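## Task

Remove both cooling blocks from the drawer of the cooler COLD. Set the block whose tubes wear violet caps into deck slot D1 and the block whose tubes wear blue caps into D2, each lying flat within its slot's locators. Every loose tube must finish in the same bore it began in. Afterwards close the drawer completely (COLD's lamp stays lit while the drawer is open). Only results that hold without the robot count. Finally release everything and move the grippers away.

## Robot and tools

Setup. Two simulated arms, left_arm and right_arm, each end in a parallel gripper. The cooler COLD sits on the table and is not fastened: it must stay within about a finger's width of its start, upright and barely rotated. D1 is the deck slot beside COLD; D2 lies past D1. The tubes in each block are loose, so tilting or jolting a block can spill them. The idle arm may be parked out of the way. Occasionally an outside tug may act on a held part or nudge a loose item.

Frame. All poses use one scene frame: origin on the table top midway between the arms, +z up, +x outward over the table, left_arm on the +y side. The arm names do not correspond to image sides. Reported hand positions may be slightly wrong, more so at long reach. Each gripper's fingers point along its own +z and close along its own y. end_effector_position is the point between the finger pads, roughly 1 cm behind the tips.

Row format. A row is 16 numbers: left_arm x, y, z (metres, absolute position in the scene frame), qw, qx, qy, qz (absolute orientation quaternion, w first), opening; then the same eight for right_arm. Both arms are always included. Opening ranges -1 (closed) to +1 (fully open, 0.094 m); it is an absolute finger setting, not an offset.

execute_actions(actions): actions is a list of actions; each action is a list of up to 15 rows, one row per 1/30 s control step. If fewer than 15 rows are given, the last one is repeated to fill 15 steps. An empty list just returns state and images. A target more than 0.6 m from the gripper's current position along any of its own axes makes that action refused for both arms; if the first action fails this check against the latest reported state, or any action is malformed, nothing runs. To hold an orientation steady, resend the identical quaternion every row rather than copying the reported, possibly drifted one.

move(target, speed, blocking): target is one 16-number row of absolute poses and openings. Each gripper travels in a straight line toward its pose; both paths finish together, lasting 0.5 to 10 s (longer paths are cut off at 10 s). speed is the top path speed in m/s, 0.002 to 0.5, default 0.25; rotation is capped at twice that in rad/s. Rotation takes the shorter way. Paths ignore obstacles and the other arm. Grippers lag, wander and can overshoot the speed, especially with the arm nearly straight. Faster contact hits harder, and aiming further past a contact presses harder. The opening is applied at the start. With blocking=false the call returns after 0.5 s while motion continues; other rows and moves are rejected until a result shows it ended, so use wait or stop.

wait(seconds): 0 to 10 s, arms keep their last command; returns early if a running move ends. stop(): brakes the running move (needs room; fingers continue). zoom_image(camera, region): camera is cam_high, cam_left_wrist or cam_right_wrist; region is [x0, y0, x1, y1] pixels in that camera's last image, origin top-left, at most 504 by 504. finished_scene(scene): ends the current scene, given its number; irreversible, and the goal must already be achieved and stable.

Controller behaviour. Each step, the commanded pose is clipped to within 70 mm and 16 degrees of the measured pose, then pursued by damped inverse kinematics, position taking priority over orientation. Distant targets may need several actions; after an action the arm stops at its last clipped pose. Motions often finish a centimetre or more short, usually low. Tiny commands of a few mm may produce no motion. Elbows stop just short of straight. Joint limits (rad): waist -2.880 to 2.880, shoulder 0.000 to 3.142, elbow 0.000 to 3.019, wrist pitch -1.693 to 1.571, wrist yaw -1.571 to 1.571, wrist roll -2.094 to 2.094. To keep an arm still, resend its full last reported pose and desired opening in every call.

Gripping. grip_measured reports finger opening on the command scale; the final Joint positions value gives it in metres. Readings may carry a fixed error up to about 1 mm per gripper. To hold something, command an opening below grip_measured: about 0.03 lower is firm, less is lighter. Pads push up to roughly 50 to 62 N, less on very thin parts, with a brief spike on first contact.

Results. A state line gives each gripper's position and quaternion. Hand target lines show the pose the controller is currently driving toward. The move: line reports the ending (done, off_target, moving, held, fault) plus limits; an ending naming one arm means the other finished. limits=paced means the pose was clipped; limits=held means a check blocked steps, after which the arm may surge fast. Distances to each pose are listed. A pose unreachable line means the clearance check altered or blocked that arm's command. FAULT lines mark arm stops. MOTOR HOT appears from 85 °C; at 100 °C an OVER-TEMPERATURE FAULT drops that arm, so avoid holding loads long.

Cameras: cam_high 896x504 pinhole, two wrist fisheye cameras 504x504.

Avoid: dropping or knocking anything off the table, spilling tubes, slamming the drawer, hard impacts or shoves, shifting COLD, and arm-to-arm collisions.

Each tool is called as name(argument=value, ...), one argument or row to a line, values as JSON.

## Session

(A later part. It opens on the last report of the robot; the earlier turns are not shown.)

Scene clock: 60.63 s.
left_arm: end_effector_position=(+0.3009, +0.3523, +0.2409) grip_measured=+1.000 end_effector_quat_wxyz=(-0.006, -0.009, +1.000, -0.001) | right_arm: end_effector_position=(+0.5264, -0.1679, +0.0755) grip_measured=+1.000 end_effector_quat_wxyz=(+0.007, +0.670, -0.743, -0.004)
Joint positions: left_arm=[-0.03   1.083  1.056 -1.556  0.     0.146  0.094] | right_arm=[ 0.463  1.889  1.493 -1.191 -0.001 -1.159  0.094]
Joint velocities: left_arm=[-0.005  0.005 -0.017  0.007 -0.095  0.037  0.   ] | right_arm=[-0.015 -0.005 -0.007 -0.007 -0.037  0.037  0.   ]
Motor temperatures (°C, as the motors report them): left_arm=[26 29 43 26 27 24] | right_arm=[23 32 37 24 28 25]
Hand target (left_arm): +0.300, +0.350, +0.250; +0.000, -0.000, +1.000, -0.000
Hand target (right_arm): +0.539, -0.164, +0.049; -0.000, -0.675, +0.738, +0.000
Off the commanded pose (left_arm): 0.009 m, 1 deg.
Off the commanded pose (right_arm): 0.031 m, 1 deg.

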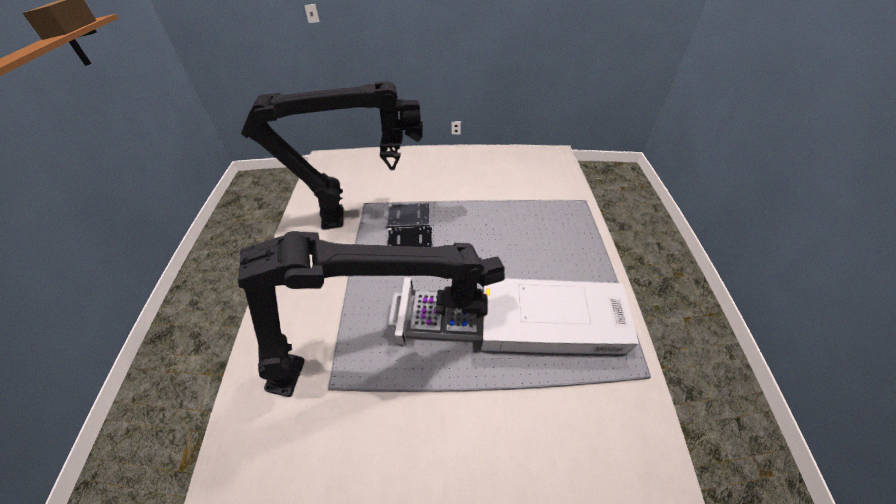

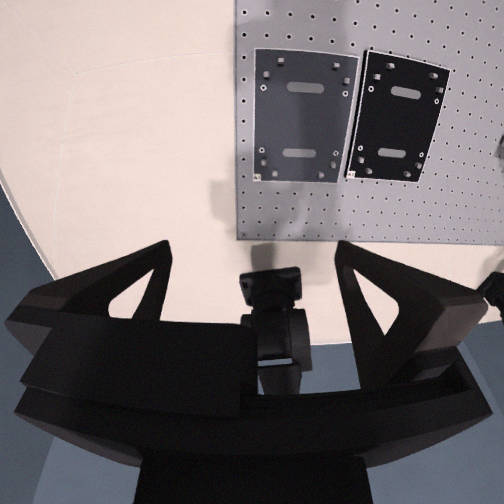

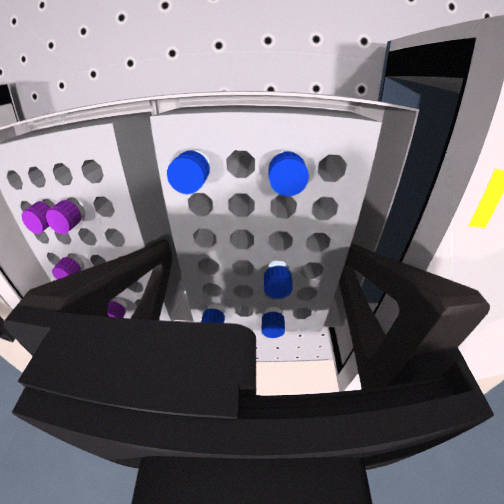

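execute_actions(
  actions=[
    [[0.3,0.35,0.25,0,0,1,0,1,0.54,-0.163,0.11,0.03,-0.675,0.737,-0.03,1]],
    [[0.3,0.35,0.25,0,0,1,0,1,0.538,-0.163,0.085,0.052,-0.673,0.736,-0.047,1]],
    [[0.3,0.35,0.25,0,0,1,0,1,0.538,-0.163,0.07,0.052,-0.673,0.736,-0.047,1]],
    [[0.3,0.35,0.25,0,0,1,0,1,0.538,-0.163,0.055,0.052,-0.673,0.736,-0.047,1]],
  ],
)

Scene clock: 75.03 s.
left_arm: end_effector_position=(+0.3009, +0.3523, +0.2409) grip_measured=+1.000 end_effector_quat_wxyz=(-0.006, -0.009, +1.000, -0.001) | right_arm: end_effector_position=(+0.5374, -0.1693, +0.0955) grip_measured=+1.000 end_effector_quat_wxyz=(-0.065, +0.667, -0.740, +0.051)
Joint positions: left_arm=[-0.03   1.083  1.056 -1.556  0.     0.146  0.094] | right_arm=[ 0.468  1.792  1.397 -1.015  0.041 -1.158  0.094]
Joint velocities: left_arm=[-0.015  0.005 -0.007 -0.002  0.022  0.007  0.   ] | right_arm=[-0.005 -0.005  0.002 -0.012  0.051  0.081  0.   ]
Motor temperatures (°C, as the motors report them): left_arm=[26 29 44 26 27 24] | right_arm=[23 32 37 24 28 24]
Hand target (left_arm): +0.300, +0.350, +0.250; +0.000, -0.000, +1.000, -0.000
Hand target (right_arm): +0.536, -0.164, +0.056; +0.052, -0.673, +0.736, -0.047
Off the commanded pose (left_arm): 0.009 m, 1 deg.
Off the commanded pose (right_arm): 0.041 m, 2 deg.

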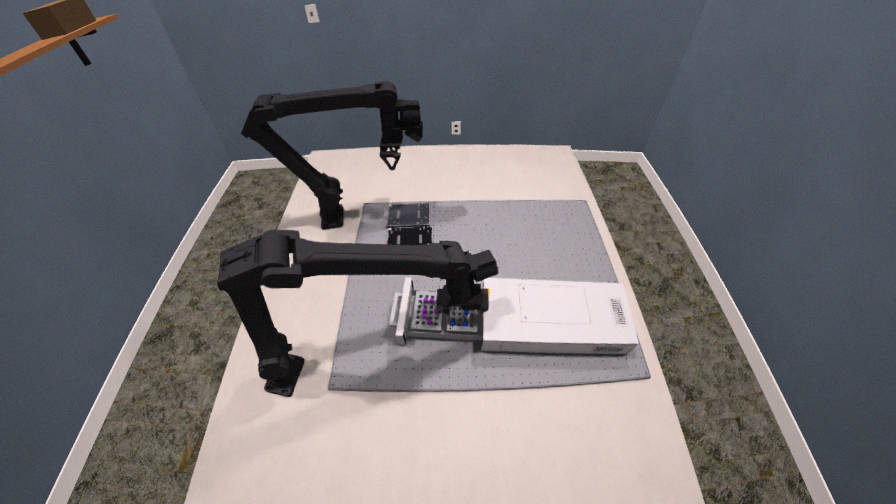

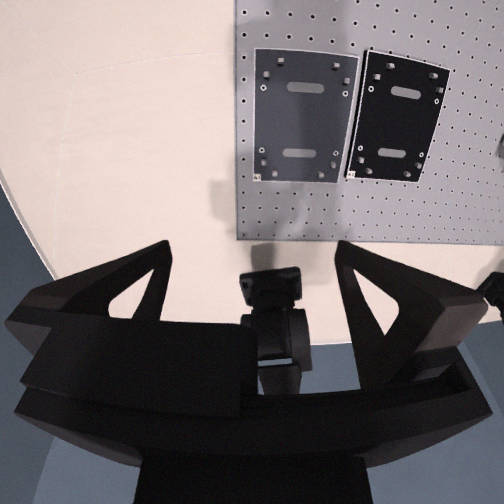

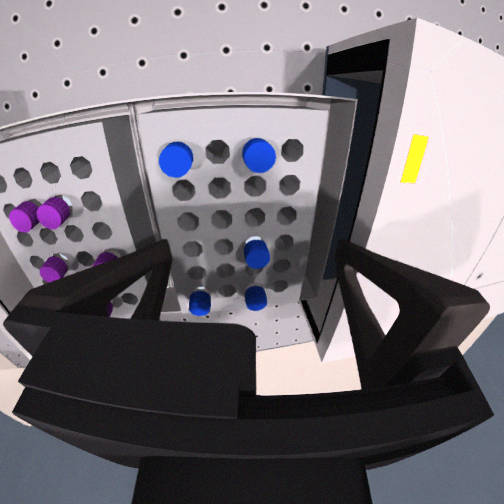

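move(
  target=[0.3,0.35,0.25,0,0,1,0,1,0.53,-0.165,0.16,0,-0.675,0.738,0,1],
  speed=0.1,
)

move(
  target=[0.3,0.35,0.25,0,0,1,0,1,0.428,-0.155,0.14,0,-0.675,0.738,0,1],
  speed=0.15,
)

move(
  target=[0.3,0.35,0.25,0,0,1,0,1,0.432,-0.155,0.095,0,-0.675,0.738,0,1],
  speed=0.06,
)

Scene clock: 89.20 s.
left_arm: end_effector_position=(+0.3009, +0.3523, +0.2409) grip_measured=+1.000 end_effector_quat_wxyz=(-0.006, -0.009, +1.000, -0.001) | right_arm: end_effector_position=(+0.5167, -0.1695, +0.1562) grip_measured=+1.000 end_effector_quat_wxyz=(+0.004, +0.671, -0.741, +0.001)
Joint positions: left_arm=[-0.03   1.083  1.056 -1.556  0.     0.146  0.094] | right_arm=[ 0.468  1.794  1.576 -1.358  0.005 -1.158  0.094]
Joint velocities: left_arm=[ 0.005 -0.015  0.002 -0.012  0.022  0.007  0.   ] | right_arm=[-0.005  0.034 -0.017  0.007 -0.022  0.022  0.   ]
Motor temperatures (°C, as the motors report them): left_arm=[26 29 44 26 27 24] | right_arm=[23 32 36 24 27 24]
Hand target (left_arm): +0.300, +0.350, +0.250; +0.000, -0.000, +1.000, -0.000
Hand target (right_arm): +0.528, -0.166, +0.160; -0.001, -0.675, +0.738, -0.001
Off the commanded pose (left_arm): 0.009 m, 1 deg.
Off the commanded pose (right_arm): 0.015 m, 1 deg.
move: off_target (right_arm)

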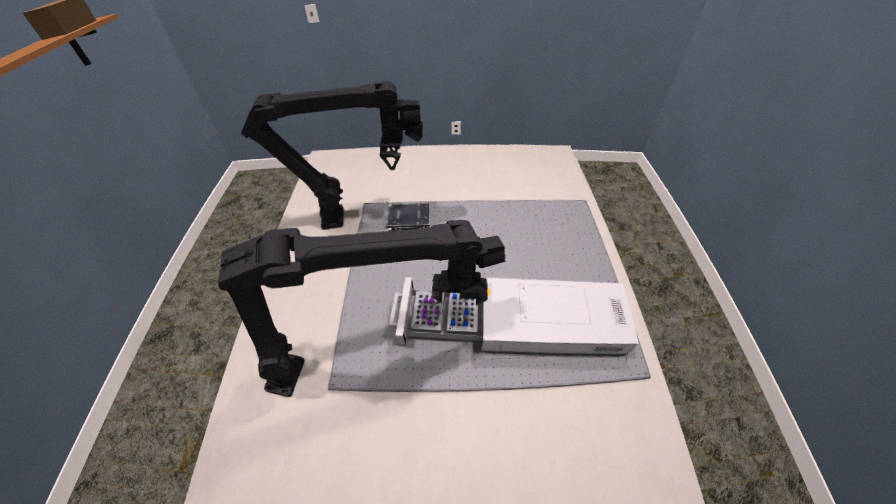

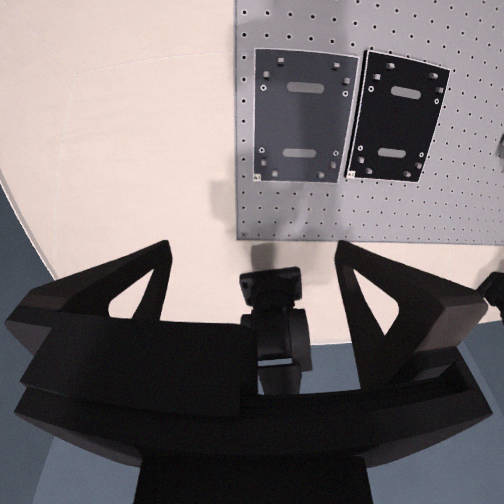

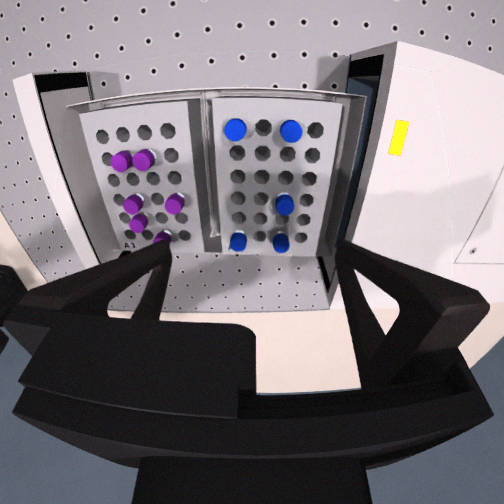

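Scene clock: 90.23 s.
left_arm: end_effector_position=(+0.3009, +0.3523, +0.2409) grip_measured=+1.000 end_effector_quat_wxyz=(-0.006, -0.009, +1.000, -0.001) | right_arm: end_effector_position=(+0.4276, -0.1581, +0.1341) grip_measured=+1.000 end_effector_quat_wxyz=(+0.012, +0.676, -0.736, -0.005)
Joint positions: left_arm=[-0.03   1.083  1.056 -1.556  0.     0.146  0.094] | right_arm=[ 0.549  1.622  1.288 -1.263 -0.001 -1.093  0.094]
Joint velocities: left_arm=[ 0.005  0.005 -0.012 -0.007  0.007  0.022  0.   ] | right_arm=[-0.005  0.005  0.002 -0.002 -0.007  0.022  0.   ]
Motor temperatures (°C, as the motors report them): left_arm=[26 29 44 26 27 24] | right_arm=[23 32 36 24 27 24]
Hand target (left_arm): +0.300, +0.350, +0.250; +0.000, -0.000, +1.000, -0.000
Hand target (right_arm): +0.429, -0.153, +0.139; -0.000, +0.675, -0.738, -0.001
Off the commanded pose (left_arm): 0.009 m, 1 deg.
Off the commanded pose (right_arm): 0.007 m, 2 deg.
move: done

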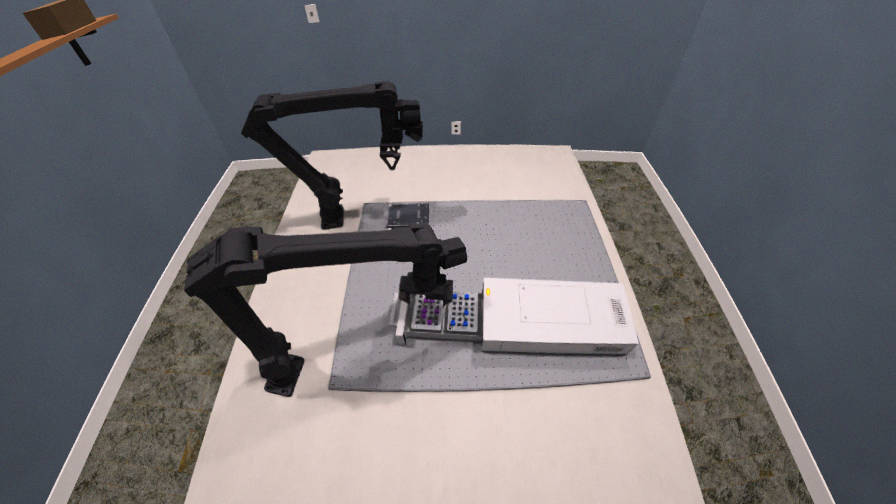

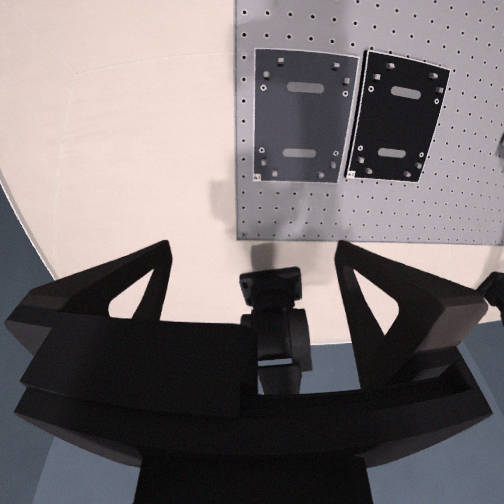

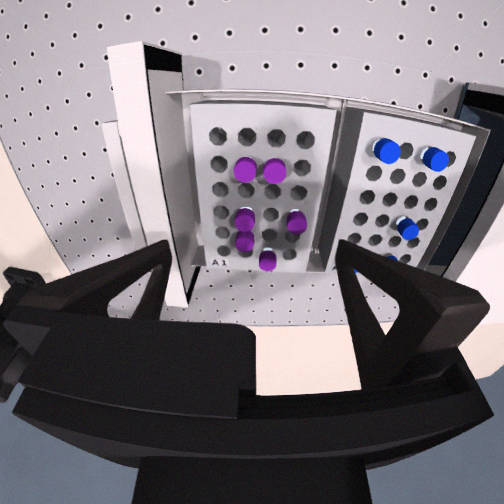

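Scene clock: 91.27 s.
left_arm: end_effector_position=(+0.3009, +0.3523, +0.2409) grip_measured=+1.000 end_effector_quat_wxyz=(-0.006, -0.009, +1.000, -0.001) | right_arm: end_effector_position=(+0.4307, -0.1568, +0.1013) grip_measured=+1.000 end_effector_quat_wxyz=(+0.000, +0.677, -0.736, -0.000)
Joint positions: left_arm=[-0.03   1.083  1.056 -1.556  0.     0.146  0.094] | right_arm=[ 0.549  1.647  1.227 -1.151 -0.001 -1.093  0.094]
Joint velocities: left_arm=[ 0.005  0.005 -0.012  0.002 -0.081  0.007  0.   ] | right_arm=[-0.005  0.005 -0.007 -0.002 -0.051 -0.081  0.   ]
Motor temperatures (°C, as the motors report them): left_arm=[26 29 44 26 27 24] | right_arm=[23 32 36 24 27 24]
Hand target (left_arm): +0.300, +0.350, +0.250; +0.000, -0.000, +1.000, -0.000
Hand target (right_arm): +0.433, -0.155, +0.095; -0.000, +0.675, -0.738, -0.000
Off the commanded pose (left_arm): 0.009 m, 1 deg.
Off the commanded pose (right_arm): 0.007 m, 0 deg.
move: done

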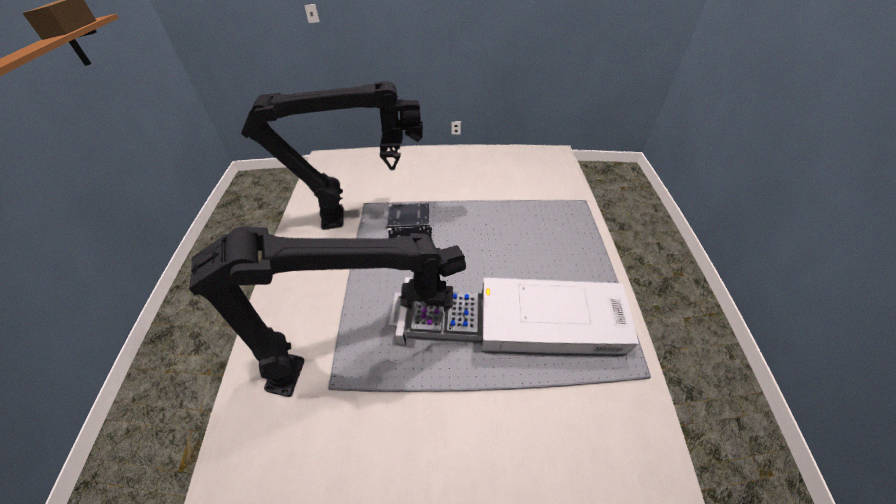

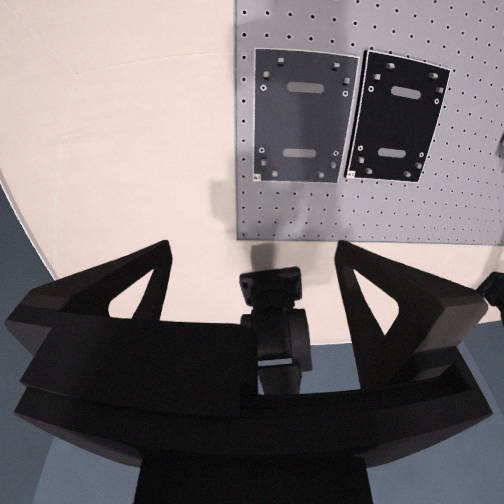

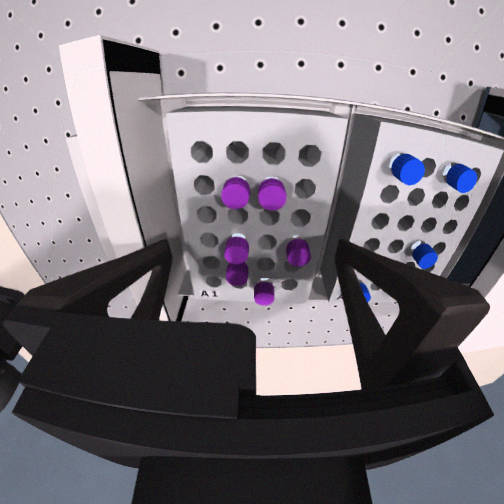

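move(
  target=[0.3,0.35,0.25,0,0,1,0,1,0.44,-0.153,0.05,0,-0.675,0.738,0,1],
  speed=0.04,
)

Scene clock: 96.50 s.
left_arm: end_effector_position=(+0.3009, +0.3523, +0.2409) grip_measured=+1.000 end_effector_quat_wxyz=(-0.006, -0.009, +1.000, -0.001) | right_arm: end_effector_position=(+0.4367, -0.1543, +0.0585) grip_measured=+1.000 end_effector_quat_wxyz=(+0.002, +0.676, -0.737, -0.001)
Joint positions: left_arm=[-0.03   1.083  1.056 -1.556  0.     0.146  0.094] | right_arm=[ 0.549  1.716  1.192 -1.051 -0.001 -1.092  0.094]
Joint velocities: left_arm=[ 0.005 -0.024 -0.022 -0.012  0.095 -0.007  0.   ] | right_arm=[-0.005 -0.005 -0.002  0.002  0.051 -0.007  0.   ]
Motor temperatures (°C, as the motors report them): left_arm=[26 29 44 26 27 24] | right_arm=[23 32 36 24 27 24]
Hand target (left_arm): +0.300, +0.350, +0.250; +0.000, -0.000, +1.000, -0.000
Hand target (right_arm): +0.441, -0.153, +0.050; +0.000, +0.675, -0.738, -0.000
Off the commanded pose (left_arm): 0.009 m, 1 deg.
Off the commanded pose (right_arm): 0.009 m, 0 deg.
move: done

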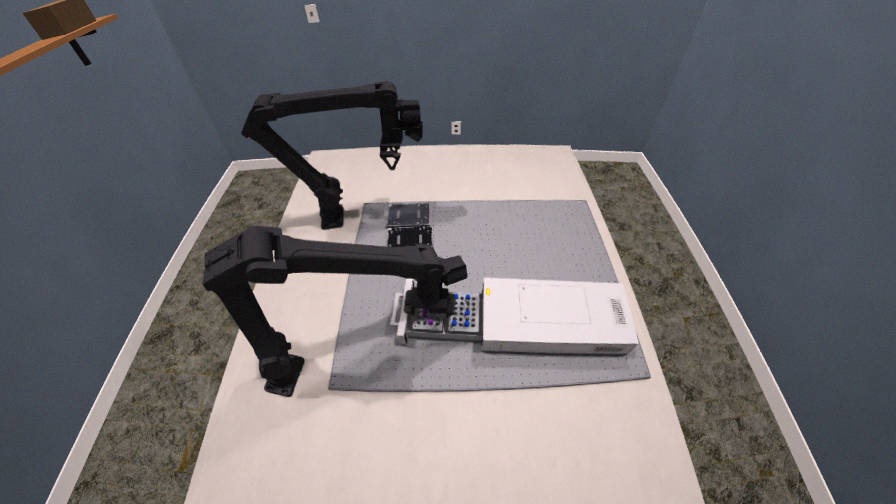

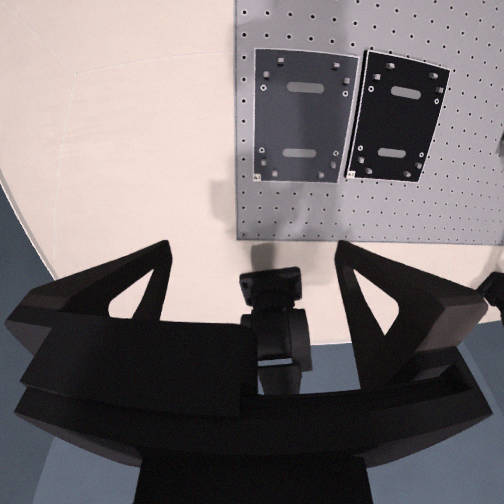

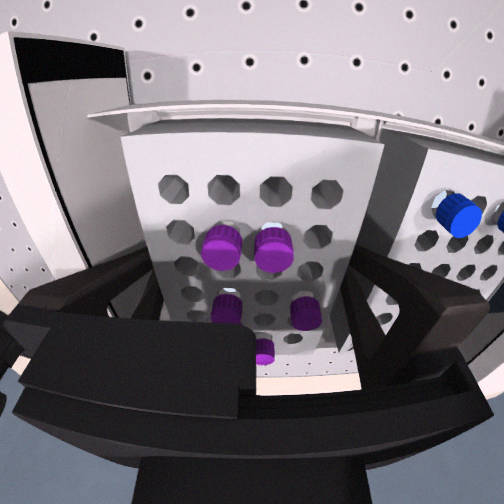

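execute_actions(
  actions=[
    [[0.3,0.35,0.25,0,0,1,0,1,0.437,-0.154,0.055,0,-0.675,0.738,0,0.76]],
    [[0.3,0.35,0.25,0,0,1,0,1,0.437,-0.154,0.058,0,-0.675,0.738,0,0.76]],
    [[0.3,0.35,0.25,0,0,1,0,1,0.45,-0.148,0.12,0,-0.675,0.738,0,0.76]],
    [[0.3,0.35,0.25,0,0,1,0,1,0.455,-0.145,0.18,0,-0.675,0.738,0,0.76]],
    [[0.3,0.35,0.25,0,0,1,0,1,0.455,-0.145,0.22,0,-0.675,0.738,0,0.76]],
    [[0.3,0.35,0.25,0,0,1,0,1,0.455,-0.145,0.22,0,-0.675,0.738,0,0.76]],
  ],
)

Scene clock: 104.97 s.
left_arm: end_effector_position=(+0.3009, +0.3523, +0.2409) grip_measured=+1.000 end_effector_quat_wxyz=(-0.006, -0.009, +1.000, -0.001) | right_arm: end_effector_position=(+0.4165, -0.1619, +0.1158) grip_measured=+0.815 end_effector_quat_wxyz=(+0.064, +0.675, -0.735, -0.023)
Joint positions: left_arm=[-0.03   1.083  1.056 -1.556  0.     0.146  0.094] | right_arm=[ 0.55   1.679  1.303 -1.332 -0.    -1.091  0.085]
Joint velocities: left_arm=[-0.005 -0.015  0.037  0.007  0.051 -0.051  0.   ] | right_arm=[ 0.005 -0.005  0.056 -0.071  0.022 -0.022 -0.001]
Motor temperatures (°C, as the motors report them): left_arm=[26 29 44 26 27 24] | right_arm=[23 32 37 24 27 24]
Hand target (left_arm): +0.300, +0.350, +0.250; +0.000, -0.000, +1.000, -0.000
Hand target (right_arm): +0.438, -0.153, +0.181; -0.001, +0.675, -0.738, -0.001
Off the commanded pose (left_arm): 0.009 m, 1 deg.
Off the commanded pose (right_arm): 0.112 m, 8 deg; position clipped at the last step of the last action.

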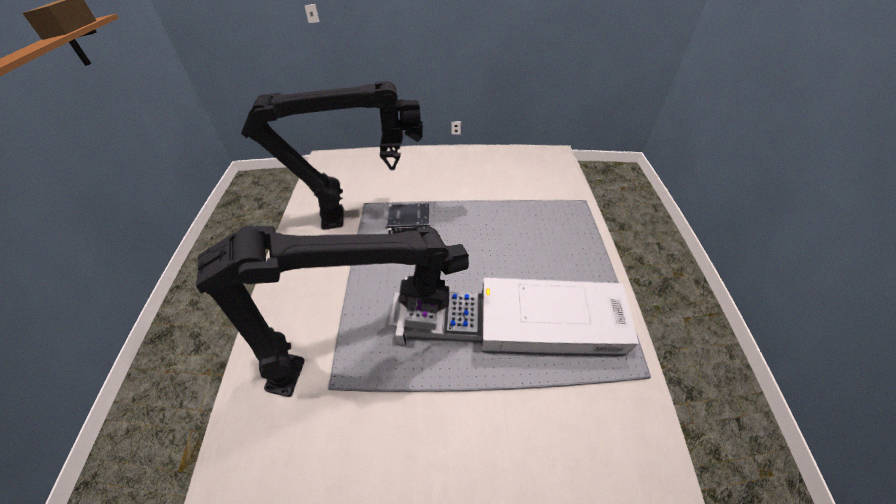

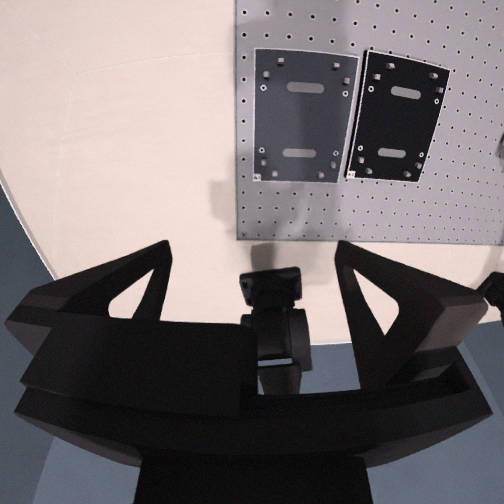

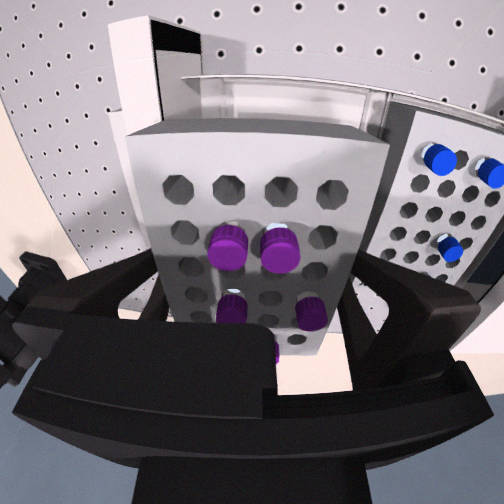

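execute_actions(
  actions=[
    [[0.3,0.35,0.25,0,0,1,0,1,0.47,-0.135,0.21,0,-0.675,0.738,0,0.76]],
    [[0.3,0.35,0.25,0,0,1,0,1,0.47,-0.135,0.21,0.03,-0.675,0.738,-0.01,0.76]],
    [[0.3,0.35,0.25,0,0,1,0,1,0.47,-0.135,0.21,0.03,-0.675,0.738,-0.01,0.76]],
  ],
)

Scene clock: 110.63 s.
left_arm: end_effector_position=(+0.3009, +0.3523, +0.2409) grip_measured=+1.000 end_effector_quat_wxyz=(-0.006, -0.009, +1.000, -0.001) | right_arm: end_effector_position=(+0.4593, -0.1437, +0.1735) grip_measured=+0.815 end_effector_quat_wxyz=(+0.014, +0.676, -0.736, -0.006)
Joint positions: left_arm=[-0.03   1.083  1.056 -1.556  0.     0.146  0.094] | right_arm=[ 0.55   1.685  1.475 -1.392 -0.002 -1.091  0.085]
Joint velocities: left_arm=[-0.005 -0.015 -0.012 -0.012 -0.051 -0.051  0.   ] | right_arm=[-0.015  0.005 -0.007  0.007  0.022  0.022 -0.   ]
Motor temperatures (°C, as the motors report them): left_arm=[26 29 44 26 27 24] | right_arm=[23 33 40 24 27 24]
Hand target (left_arm): +0.300, +0.350, +0.250; +0.000, -0.000, +1.000, -0.000
Hand target (right_arm): +0.468, -0.136, +0.210; -0.030, +0.675, -0.737, +0.009
Off the commanded pose (left_arm): 0.009 m, 1 deg.
Off the commanded pose (right_arm): 0.039 m, 5 deg.

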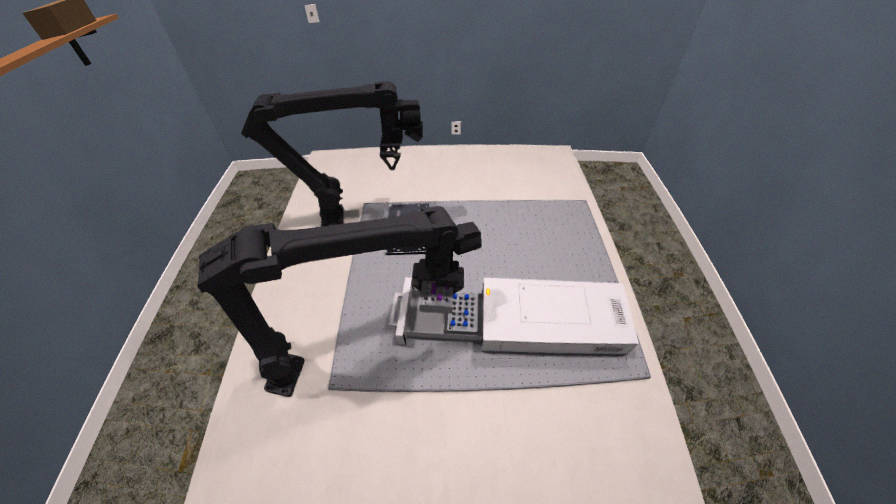

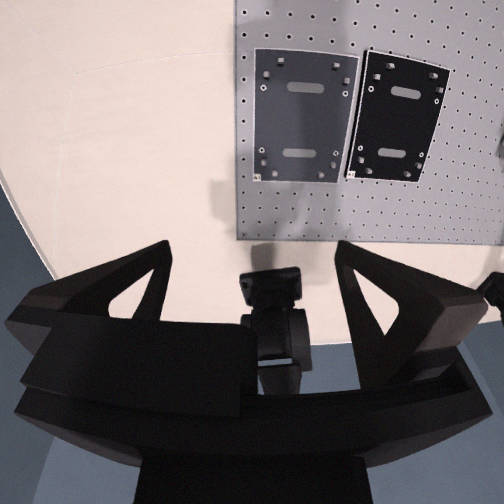

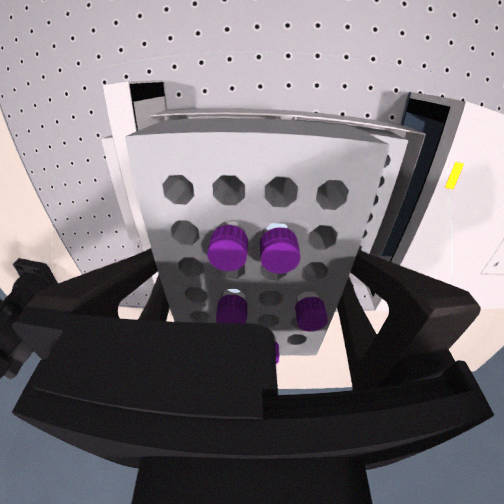

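move(
  target=[0.12,0.5,0.25,0,0,1,0,1,0.46,0.05,0.22,0.03,-0.4,0.916,0.02,0.76],
  speed=0.1,
)

move(
  target=[0.12,0.5,0.25,0,0,1,0,1,0.36,0.165,0.15,0.025,0,0.999,0.04,0.76],
  speed=0.08,
)

Scene clock: 121.53 s.
left_arm: end_effector_position=(+0.1192, +0.5028, +0.2469) grip_measured=+1.000 end_effector_quat_wxyz=(-0.007, -0.005, +1.000, +0.009) | right_arm: end_effector_position=(+0.4452, +0.0299, +0.1629) grip_measured=+0.814 end_effector_quat_wxyz=(-0.027, -0.401, +0.916, +0.009)
Joint positions: left_arm=[ 0.901  0.889  0.955 -1.627 -0.02   1.085  0.094] | right_arm=[ 0.833  1.906  1.755 -1.467 -0.031 -0.148  0.085]
Joint velocities: left_arm=[-0.015 -0.015 -0.012 -0.017  0.051 -0.007  0.   ] | right_arm=[ 0.015 -0.005 -0.012 -0.002 -0.037  0.051  0.   ]
Motor temperatures (°C, as the motors report them): left_arm=[26 29 44 26 27 24] | right_arm=[23 34 42 24 27 24]
Hand target (left_arm): +0.118, +0.503, +0.250; -0.008, -0.000, +1.000, +0.009
Hand target (right_arm): +0.457, +0.046, +0.221; +0.029, -0.400, +0.916, +0.024
Off the commanded pose (left_arm): 0.004 m, 1 deg.
Off the commanded pose (right_arm): 0.062 m, 7 deg.
move: off_target (right_arm)

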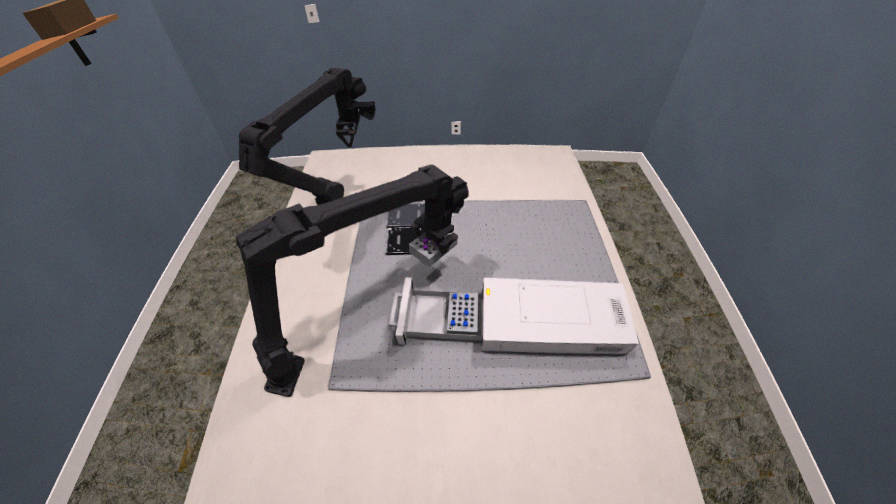

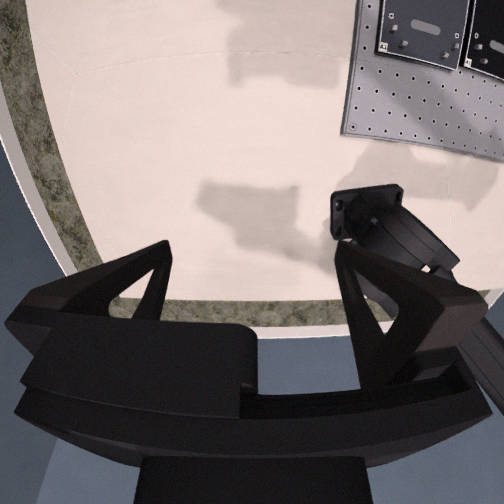

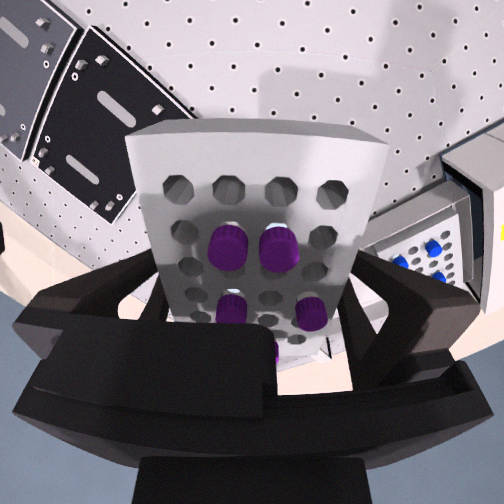

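Scene clock: 127.13 s.
left_arm: end_effector_position=(+0.1216, +0.5015, +0.2469) grip_measured=+1.000 end_effector_quat_wxyz=(+0.001, -0.003, +1.000, +0.005) | right_arm: end_effector_position=(+0.3538, +0.1455, +0.1073) grip_measured=+0.814 end_effector_quat_wxyz=(-0.010, -0.001, +1.000, +0.001)
Joint positions: left_arm=[ 0.901  0.889  0.955 -1.627 -0.004  1.09   0.094] | right_arm=[ 1.087  1.969  1.704 -1.315 -0.017  0.93   0.085]
Joint velocities: left_arm=[-0.005 -0.005  0.007 -0.017 -0.051 -0.037  0.   ] | right_arm=[ 0.005 -0.005 -0.007  0.017 -0.037 -0.022 -0.   ]
Motor temperatures (°C, as the motors report them): left_arm=[26 29 44 26 27 24] | right_arm=[23 35 42 24 27 24]
Hand target (left_arm): +0.120, +0.500, +0.250; +0.000, -0.000, +1.000, +0.000
Hand target (right_arm): +0.360, +0.165, +0.151; +0.022, -0.000, +0.999, +0.042
Off the commanded pose (left_arm): 0.004 m, 1 deg.
Off the commanded pose (right_arm): 0.047 m, 6 deg.
move: off_target (right_arm)

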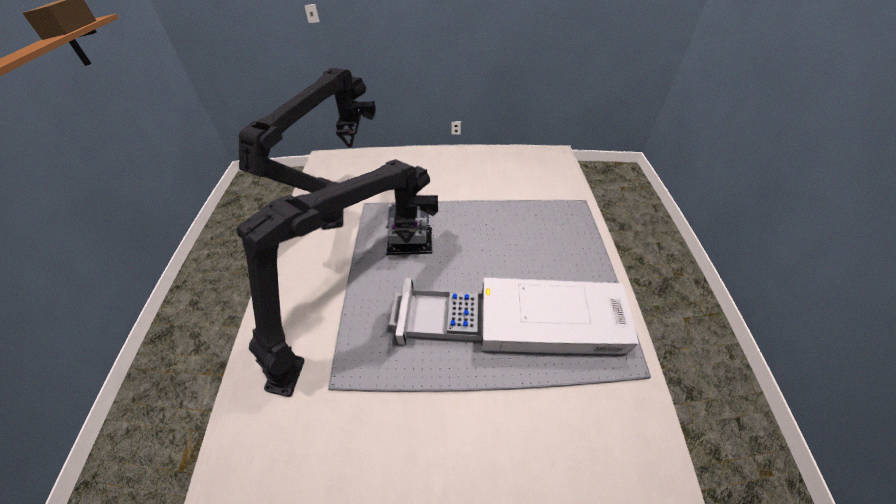

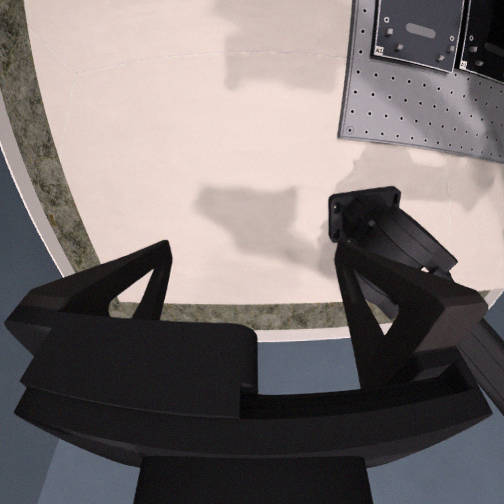

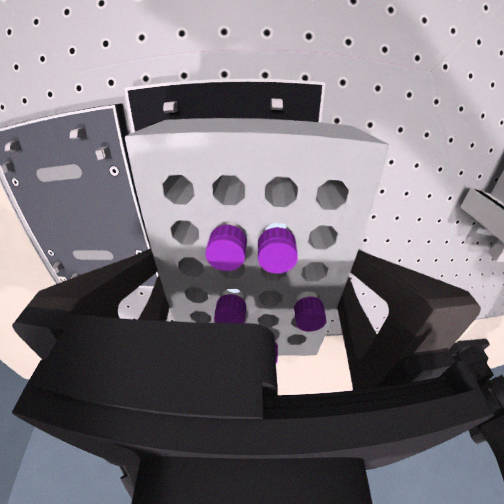

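move(
  target=[0.12,0.5,0.25,0,0,1,0,1,0.372,0.18,0.125,0.025,0,0.999,0.04,0.76],
  speed=0.03,
)

Scene clock: 135.03 s.
left_arm: end_effector_position=(+0.1216, +0.5015, +0.2469) grip_measured=+1.000 end_effector_quat_wxyz=(+0.001, -0.003, +1.000, +0.005) | right_arm: end_effector_position=(+0.3541, +0.1450, +0.0706) grip_measured=+0.814 end_effector_quat_wxyz=(-0.017, +0.002, +1.000, -0.015)
Joint positions: left_arm=[ 0.901  0.889  0.955 -1.627 -0.004  1.09   0.094] | right_arm=[ 1.088  2.021  1.685 -1.281 -0.01   0.936  0.085]
Joint velocities: left_arm=[-0.015 -0.005 -0.002 -0.002  0.007  0.007  0.   ] | right_arm=[-0.015 -0.005 -0.007 -0.012  0.022 -0.007 -0.   ]
Motor temperatures (°C, as the motors report them): left_arm=[26 28 44 26 27 24] | right_arm=[23 36 43 24 27 24]
Hand target (left_arm): +0.120, +0.500, +0.250; -0.000, -0.000, +1.000, +0.000
Hand target (right_arm): +0.369, +0.175, +0.127; +0.024, -0.000, +0.999, +0.041
Off the commanded pose (left_arm): 0.004 m, 1 deg.
Off the commanded pose (right_arm): 0.067 m, 8 deg.
move: off_target (right_arm)

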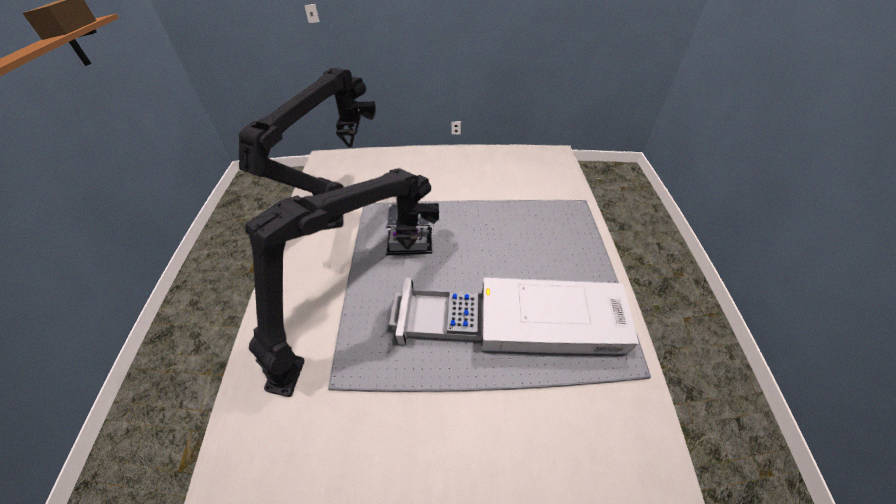

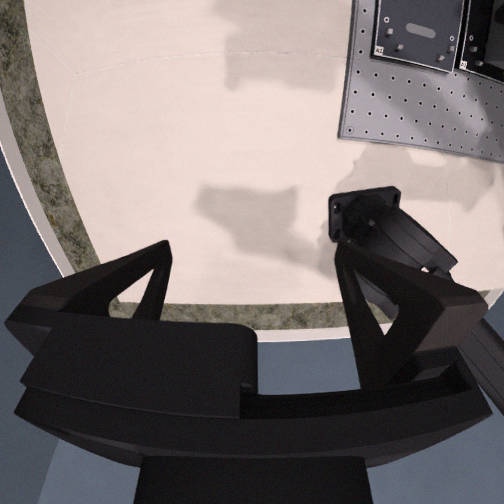

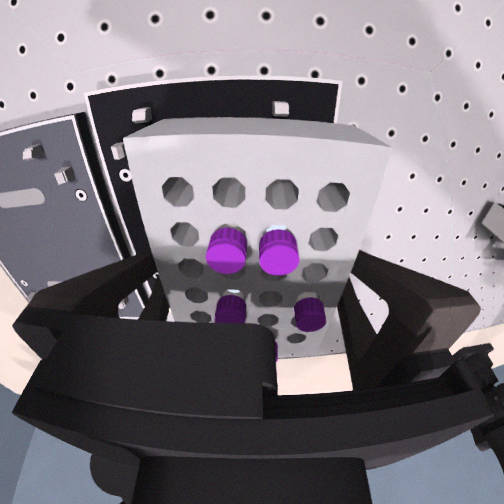

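execute_actions(
  actions=[
    [[0.12,0.5,0.25,0,0,1,0,1,0.37,0.2,0.13,0.035,0,0.997,0.06,0.76]],
    [[0.12,0.5,0.25,0,0,1,0,1,0.37,0.2,0.125,0.035,0,0.997,0.06,0.76]],
  ],
)

Scene clock: 140.37 s.
left_arm: end_effector_position=(+0.1216, +0.5015, +0.2469) grip_measured=+1.000 end_effector_quat_wxyz=(+0.001, -0.003, +1.000, +0.005) | right_arm: end_effector_position=(+0.3554, +0.1530, +0.0710) grip_measured=+0.814 end_effector_quat_wxyz=(-0.010, +0.013, +1.000, -0.003)
Joint positions: left_arm=[ 0.901  0.889  0.955 -1.627 -0.004  1.09   0.094] | right_arm=[ 1.093  2.021  1.688 -1.255 -0.013  0.963  0.085]
Joint velocities: left_arm=[ 0.005 -0.005  0.002  0.012 -0.007  0.051  0.   ] | right_arm=[-0.005 -0.005  0.002  0.007  0.007  0.007  0.   ]
Motor temperatures (°C, as the motors report them): left_arm=[26 28 44 26 27 24] | right_arm=[23 36 44 24 27 24]
Hand target (left_arm): +0.120, +0.500, +0.250; -0.000, -0.000, +1.000, +0.000
Hand target (right_arm): +0.366, +0.194, +0.128; +0.033, -0.000, +0.998, +0.061
Off the commanded pose (left_arm): 0.004 m, 1 deg.
Off the commanded pose (right_arm): 0.073 m, 9 deg.

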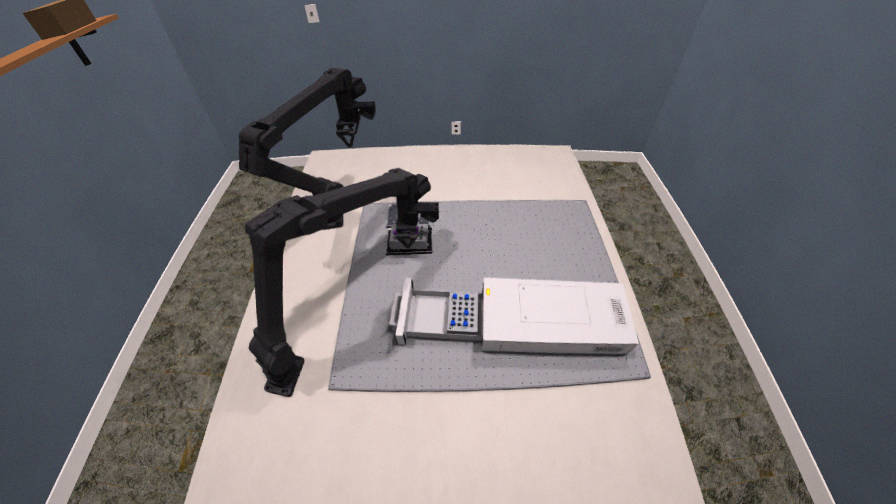

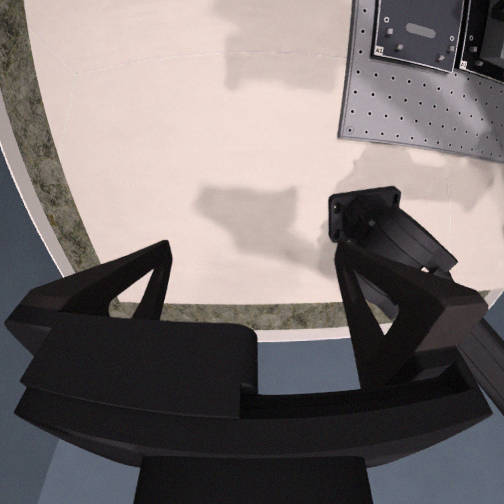

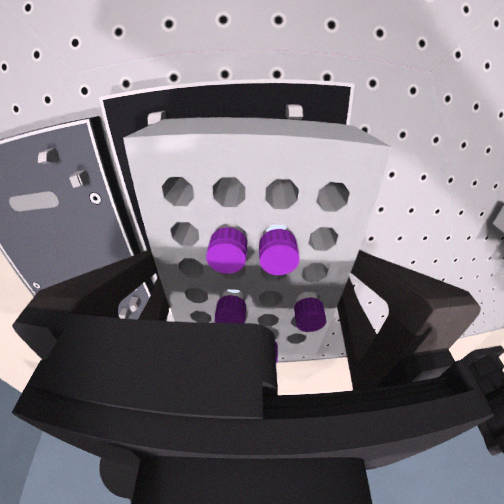

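execute_actions(
  actions=[
    [[0.12,0.5,0.25,0,0,1,0,1,0.365,0.215,0.105,0.04,-0.02,0.997,0.07,0.76]],
    [[0.12,0.5,0.25,0,0,1,0,1,0.365,0.215,0.11,0.04,-0.02,0.997,0.07,0.76]],
  ],
)

Scene clock: 147.33 s.
left_arm: end_effector_position=(+0.1216, +0.5015, +0.2469) grip_measured=+1.000 end_effector_quat_wxyz=(+0.001, -0.003, +1.000, +0.005) | right_arm: end_effector_position=(+0.3557, +0.1544, +0.0705) grip_measured=+0.814 end_effector_quat_wxyz=(-0.007, +0.015, +1.000, -0.003)
Joint positions: left_arm=[ 0.901  0.889  0.955 -1.627 -0.004  1.09   0.094] | right_arm=[ 1.096  2.022  1.688 -1.249 -0.008  0.971  0.085]
Joint velocities: left_arm=[-0.005 -0.024  0.022 -0.017  0.007 -0.022  0.   ] | right_arm=[-0.024  0.005  0.002  0.002 -0.051 -0.007  0.001]
Motor temperatures (°C, as the motors report them): left_arm=[26 28 44 26 27 24] | right_arm=[23 37 46 24 27 24]
Hand target (left_arm): +0.120, +0.500, +0.250; -0.000, -0.000, +1.000, +0.000
Hand target (right_arm): +0.360, +0.208, +0.115; +0.038, -0.021, +0.997, +0.071
Off the commanded pose (left_arm): 0.004 m, 1 deg.
Off the commanded pose (right_arm): 0.073 m, 11 deg.

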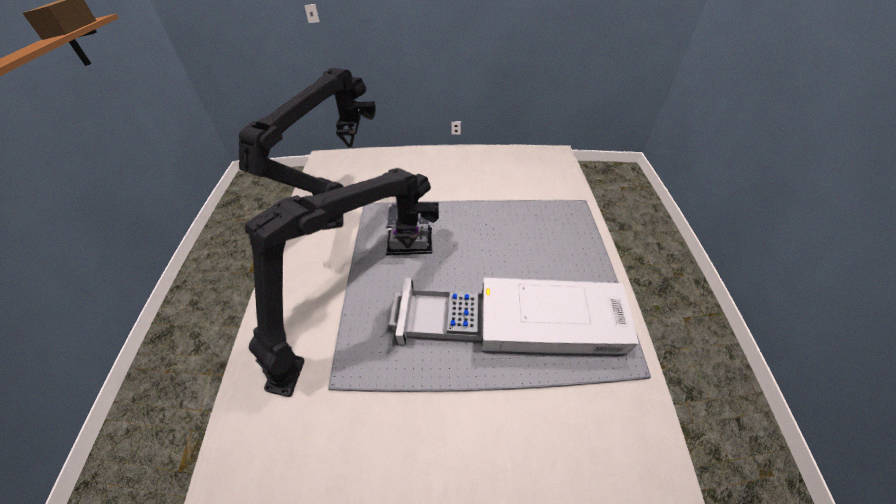

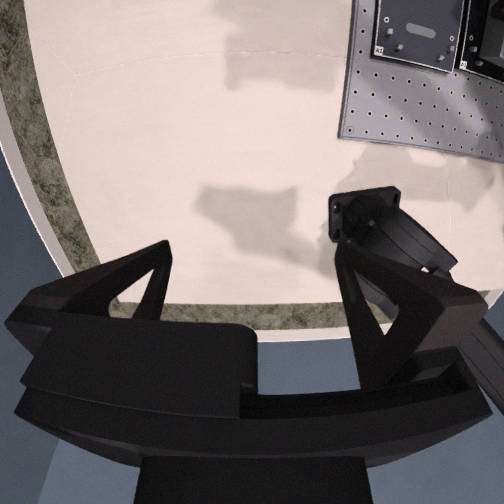

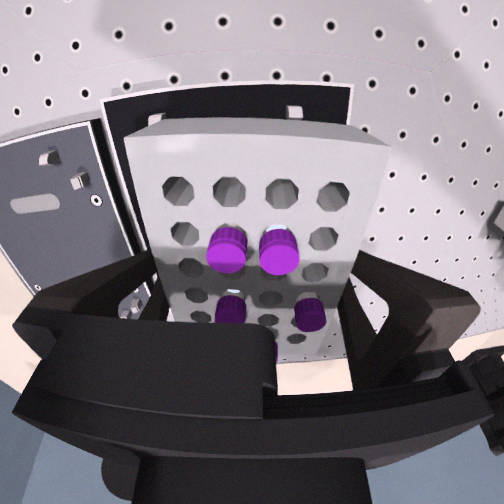

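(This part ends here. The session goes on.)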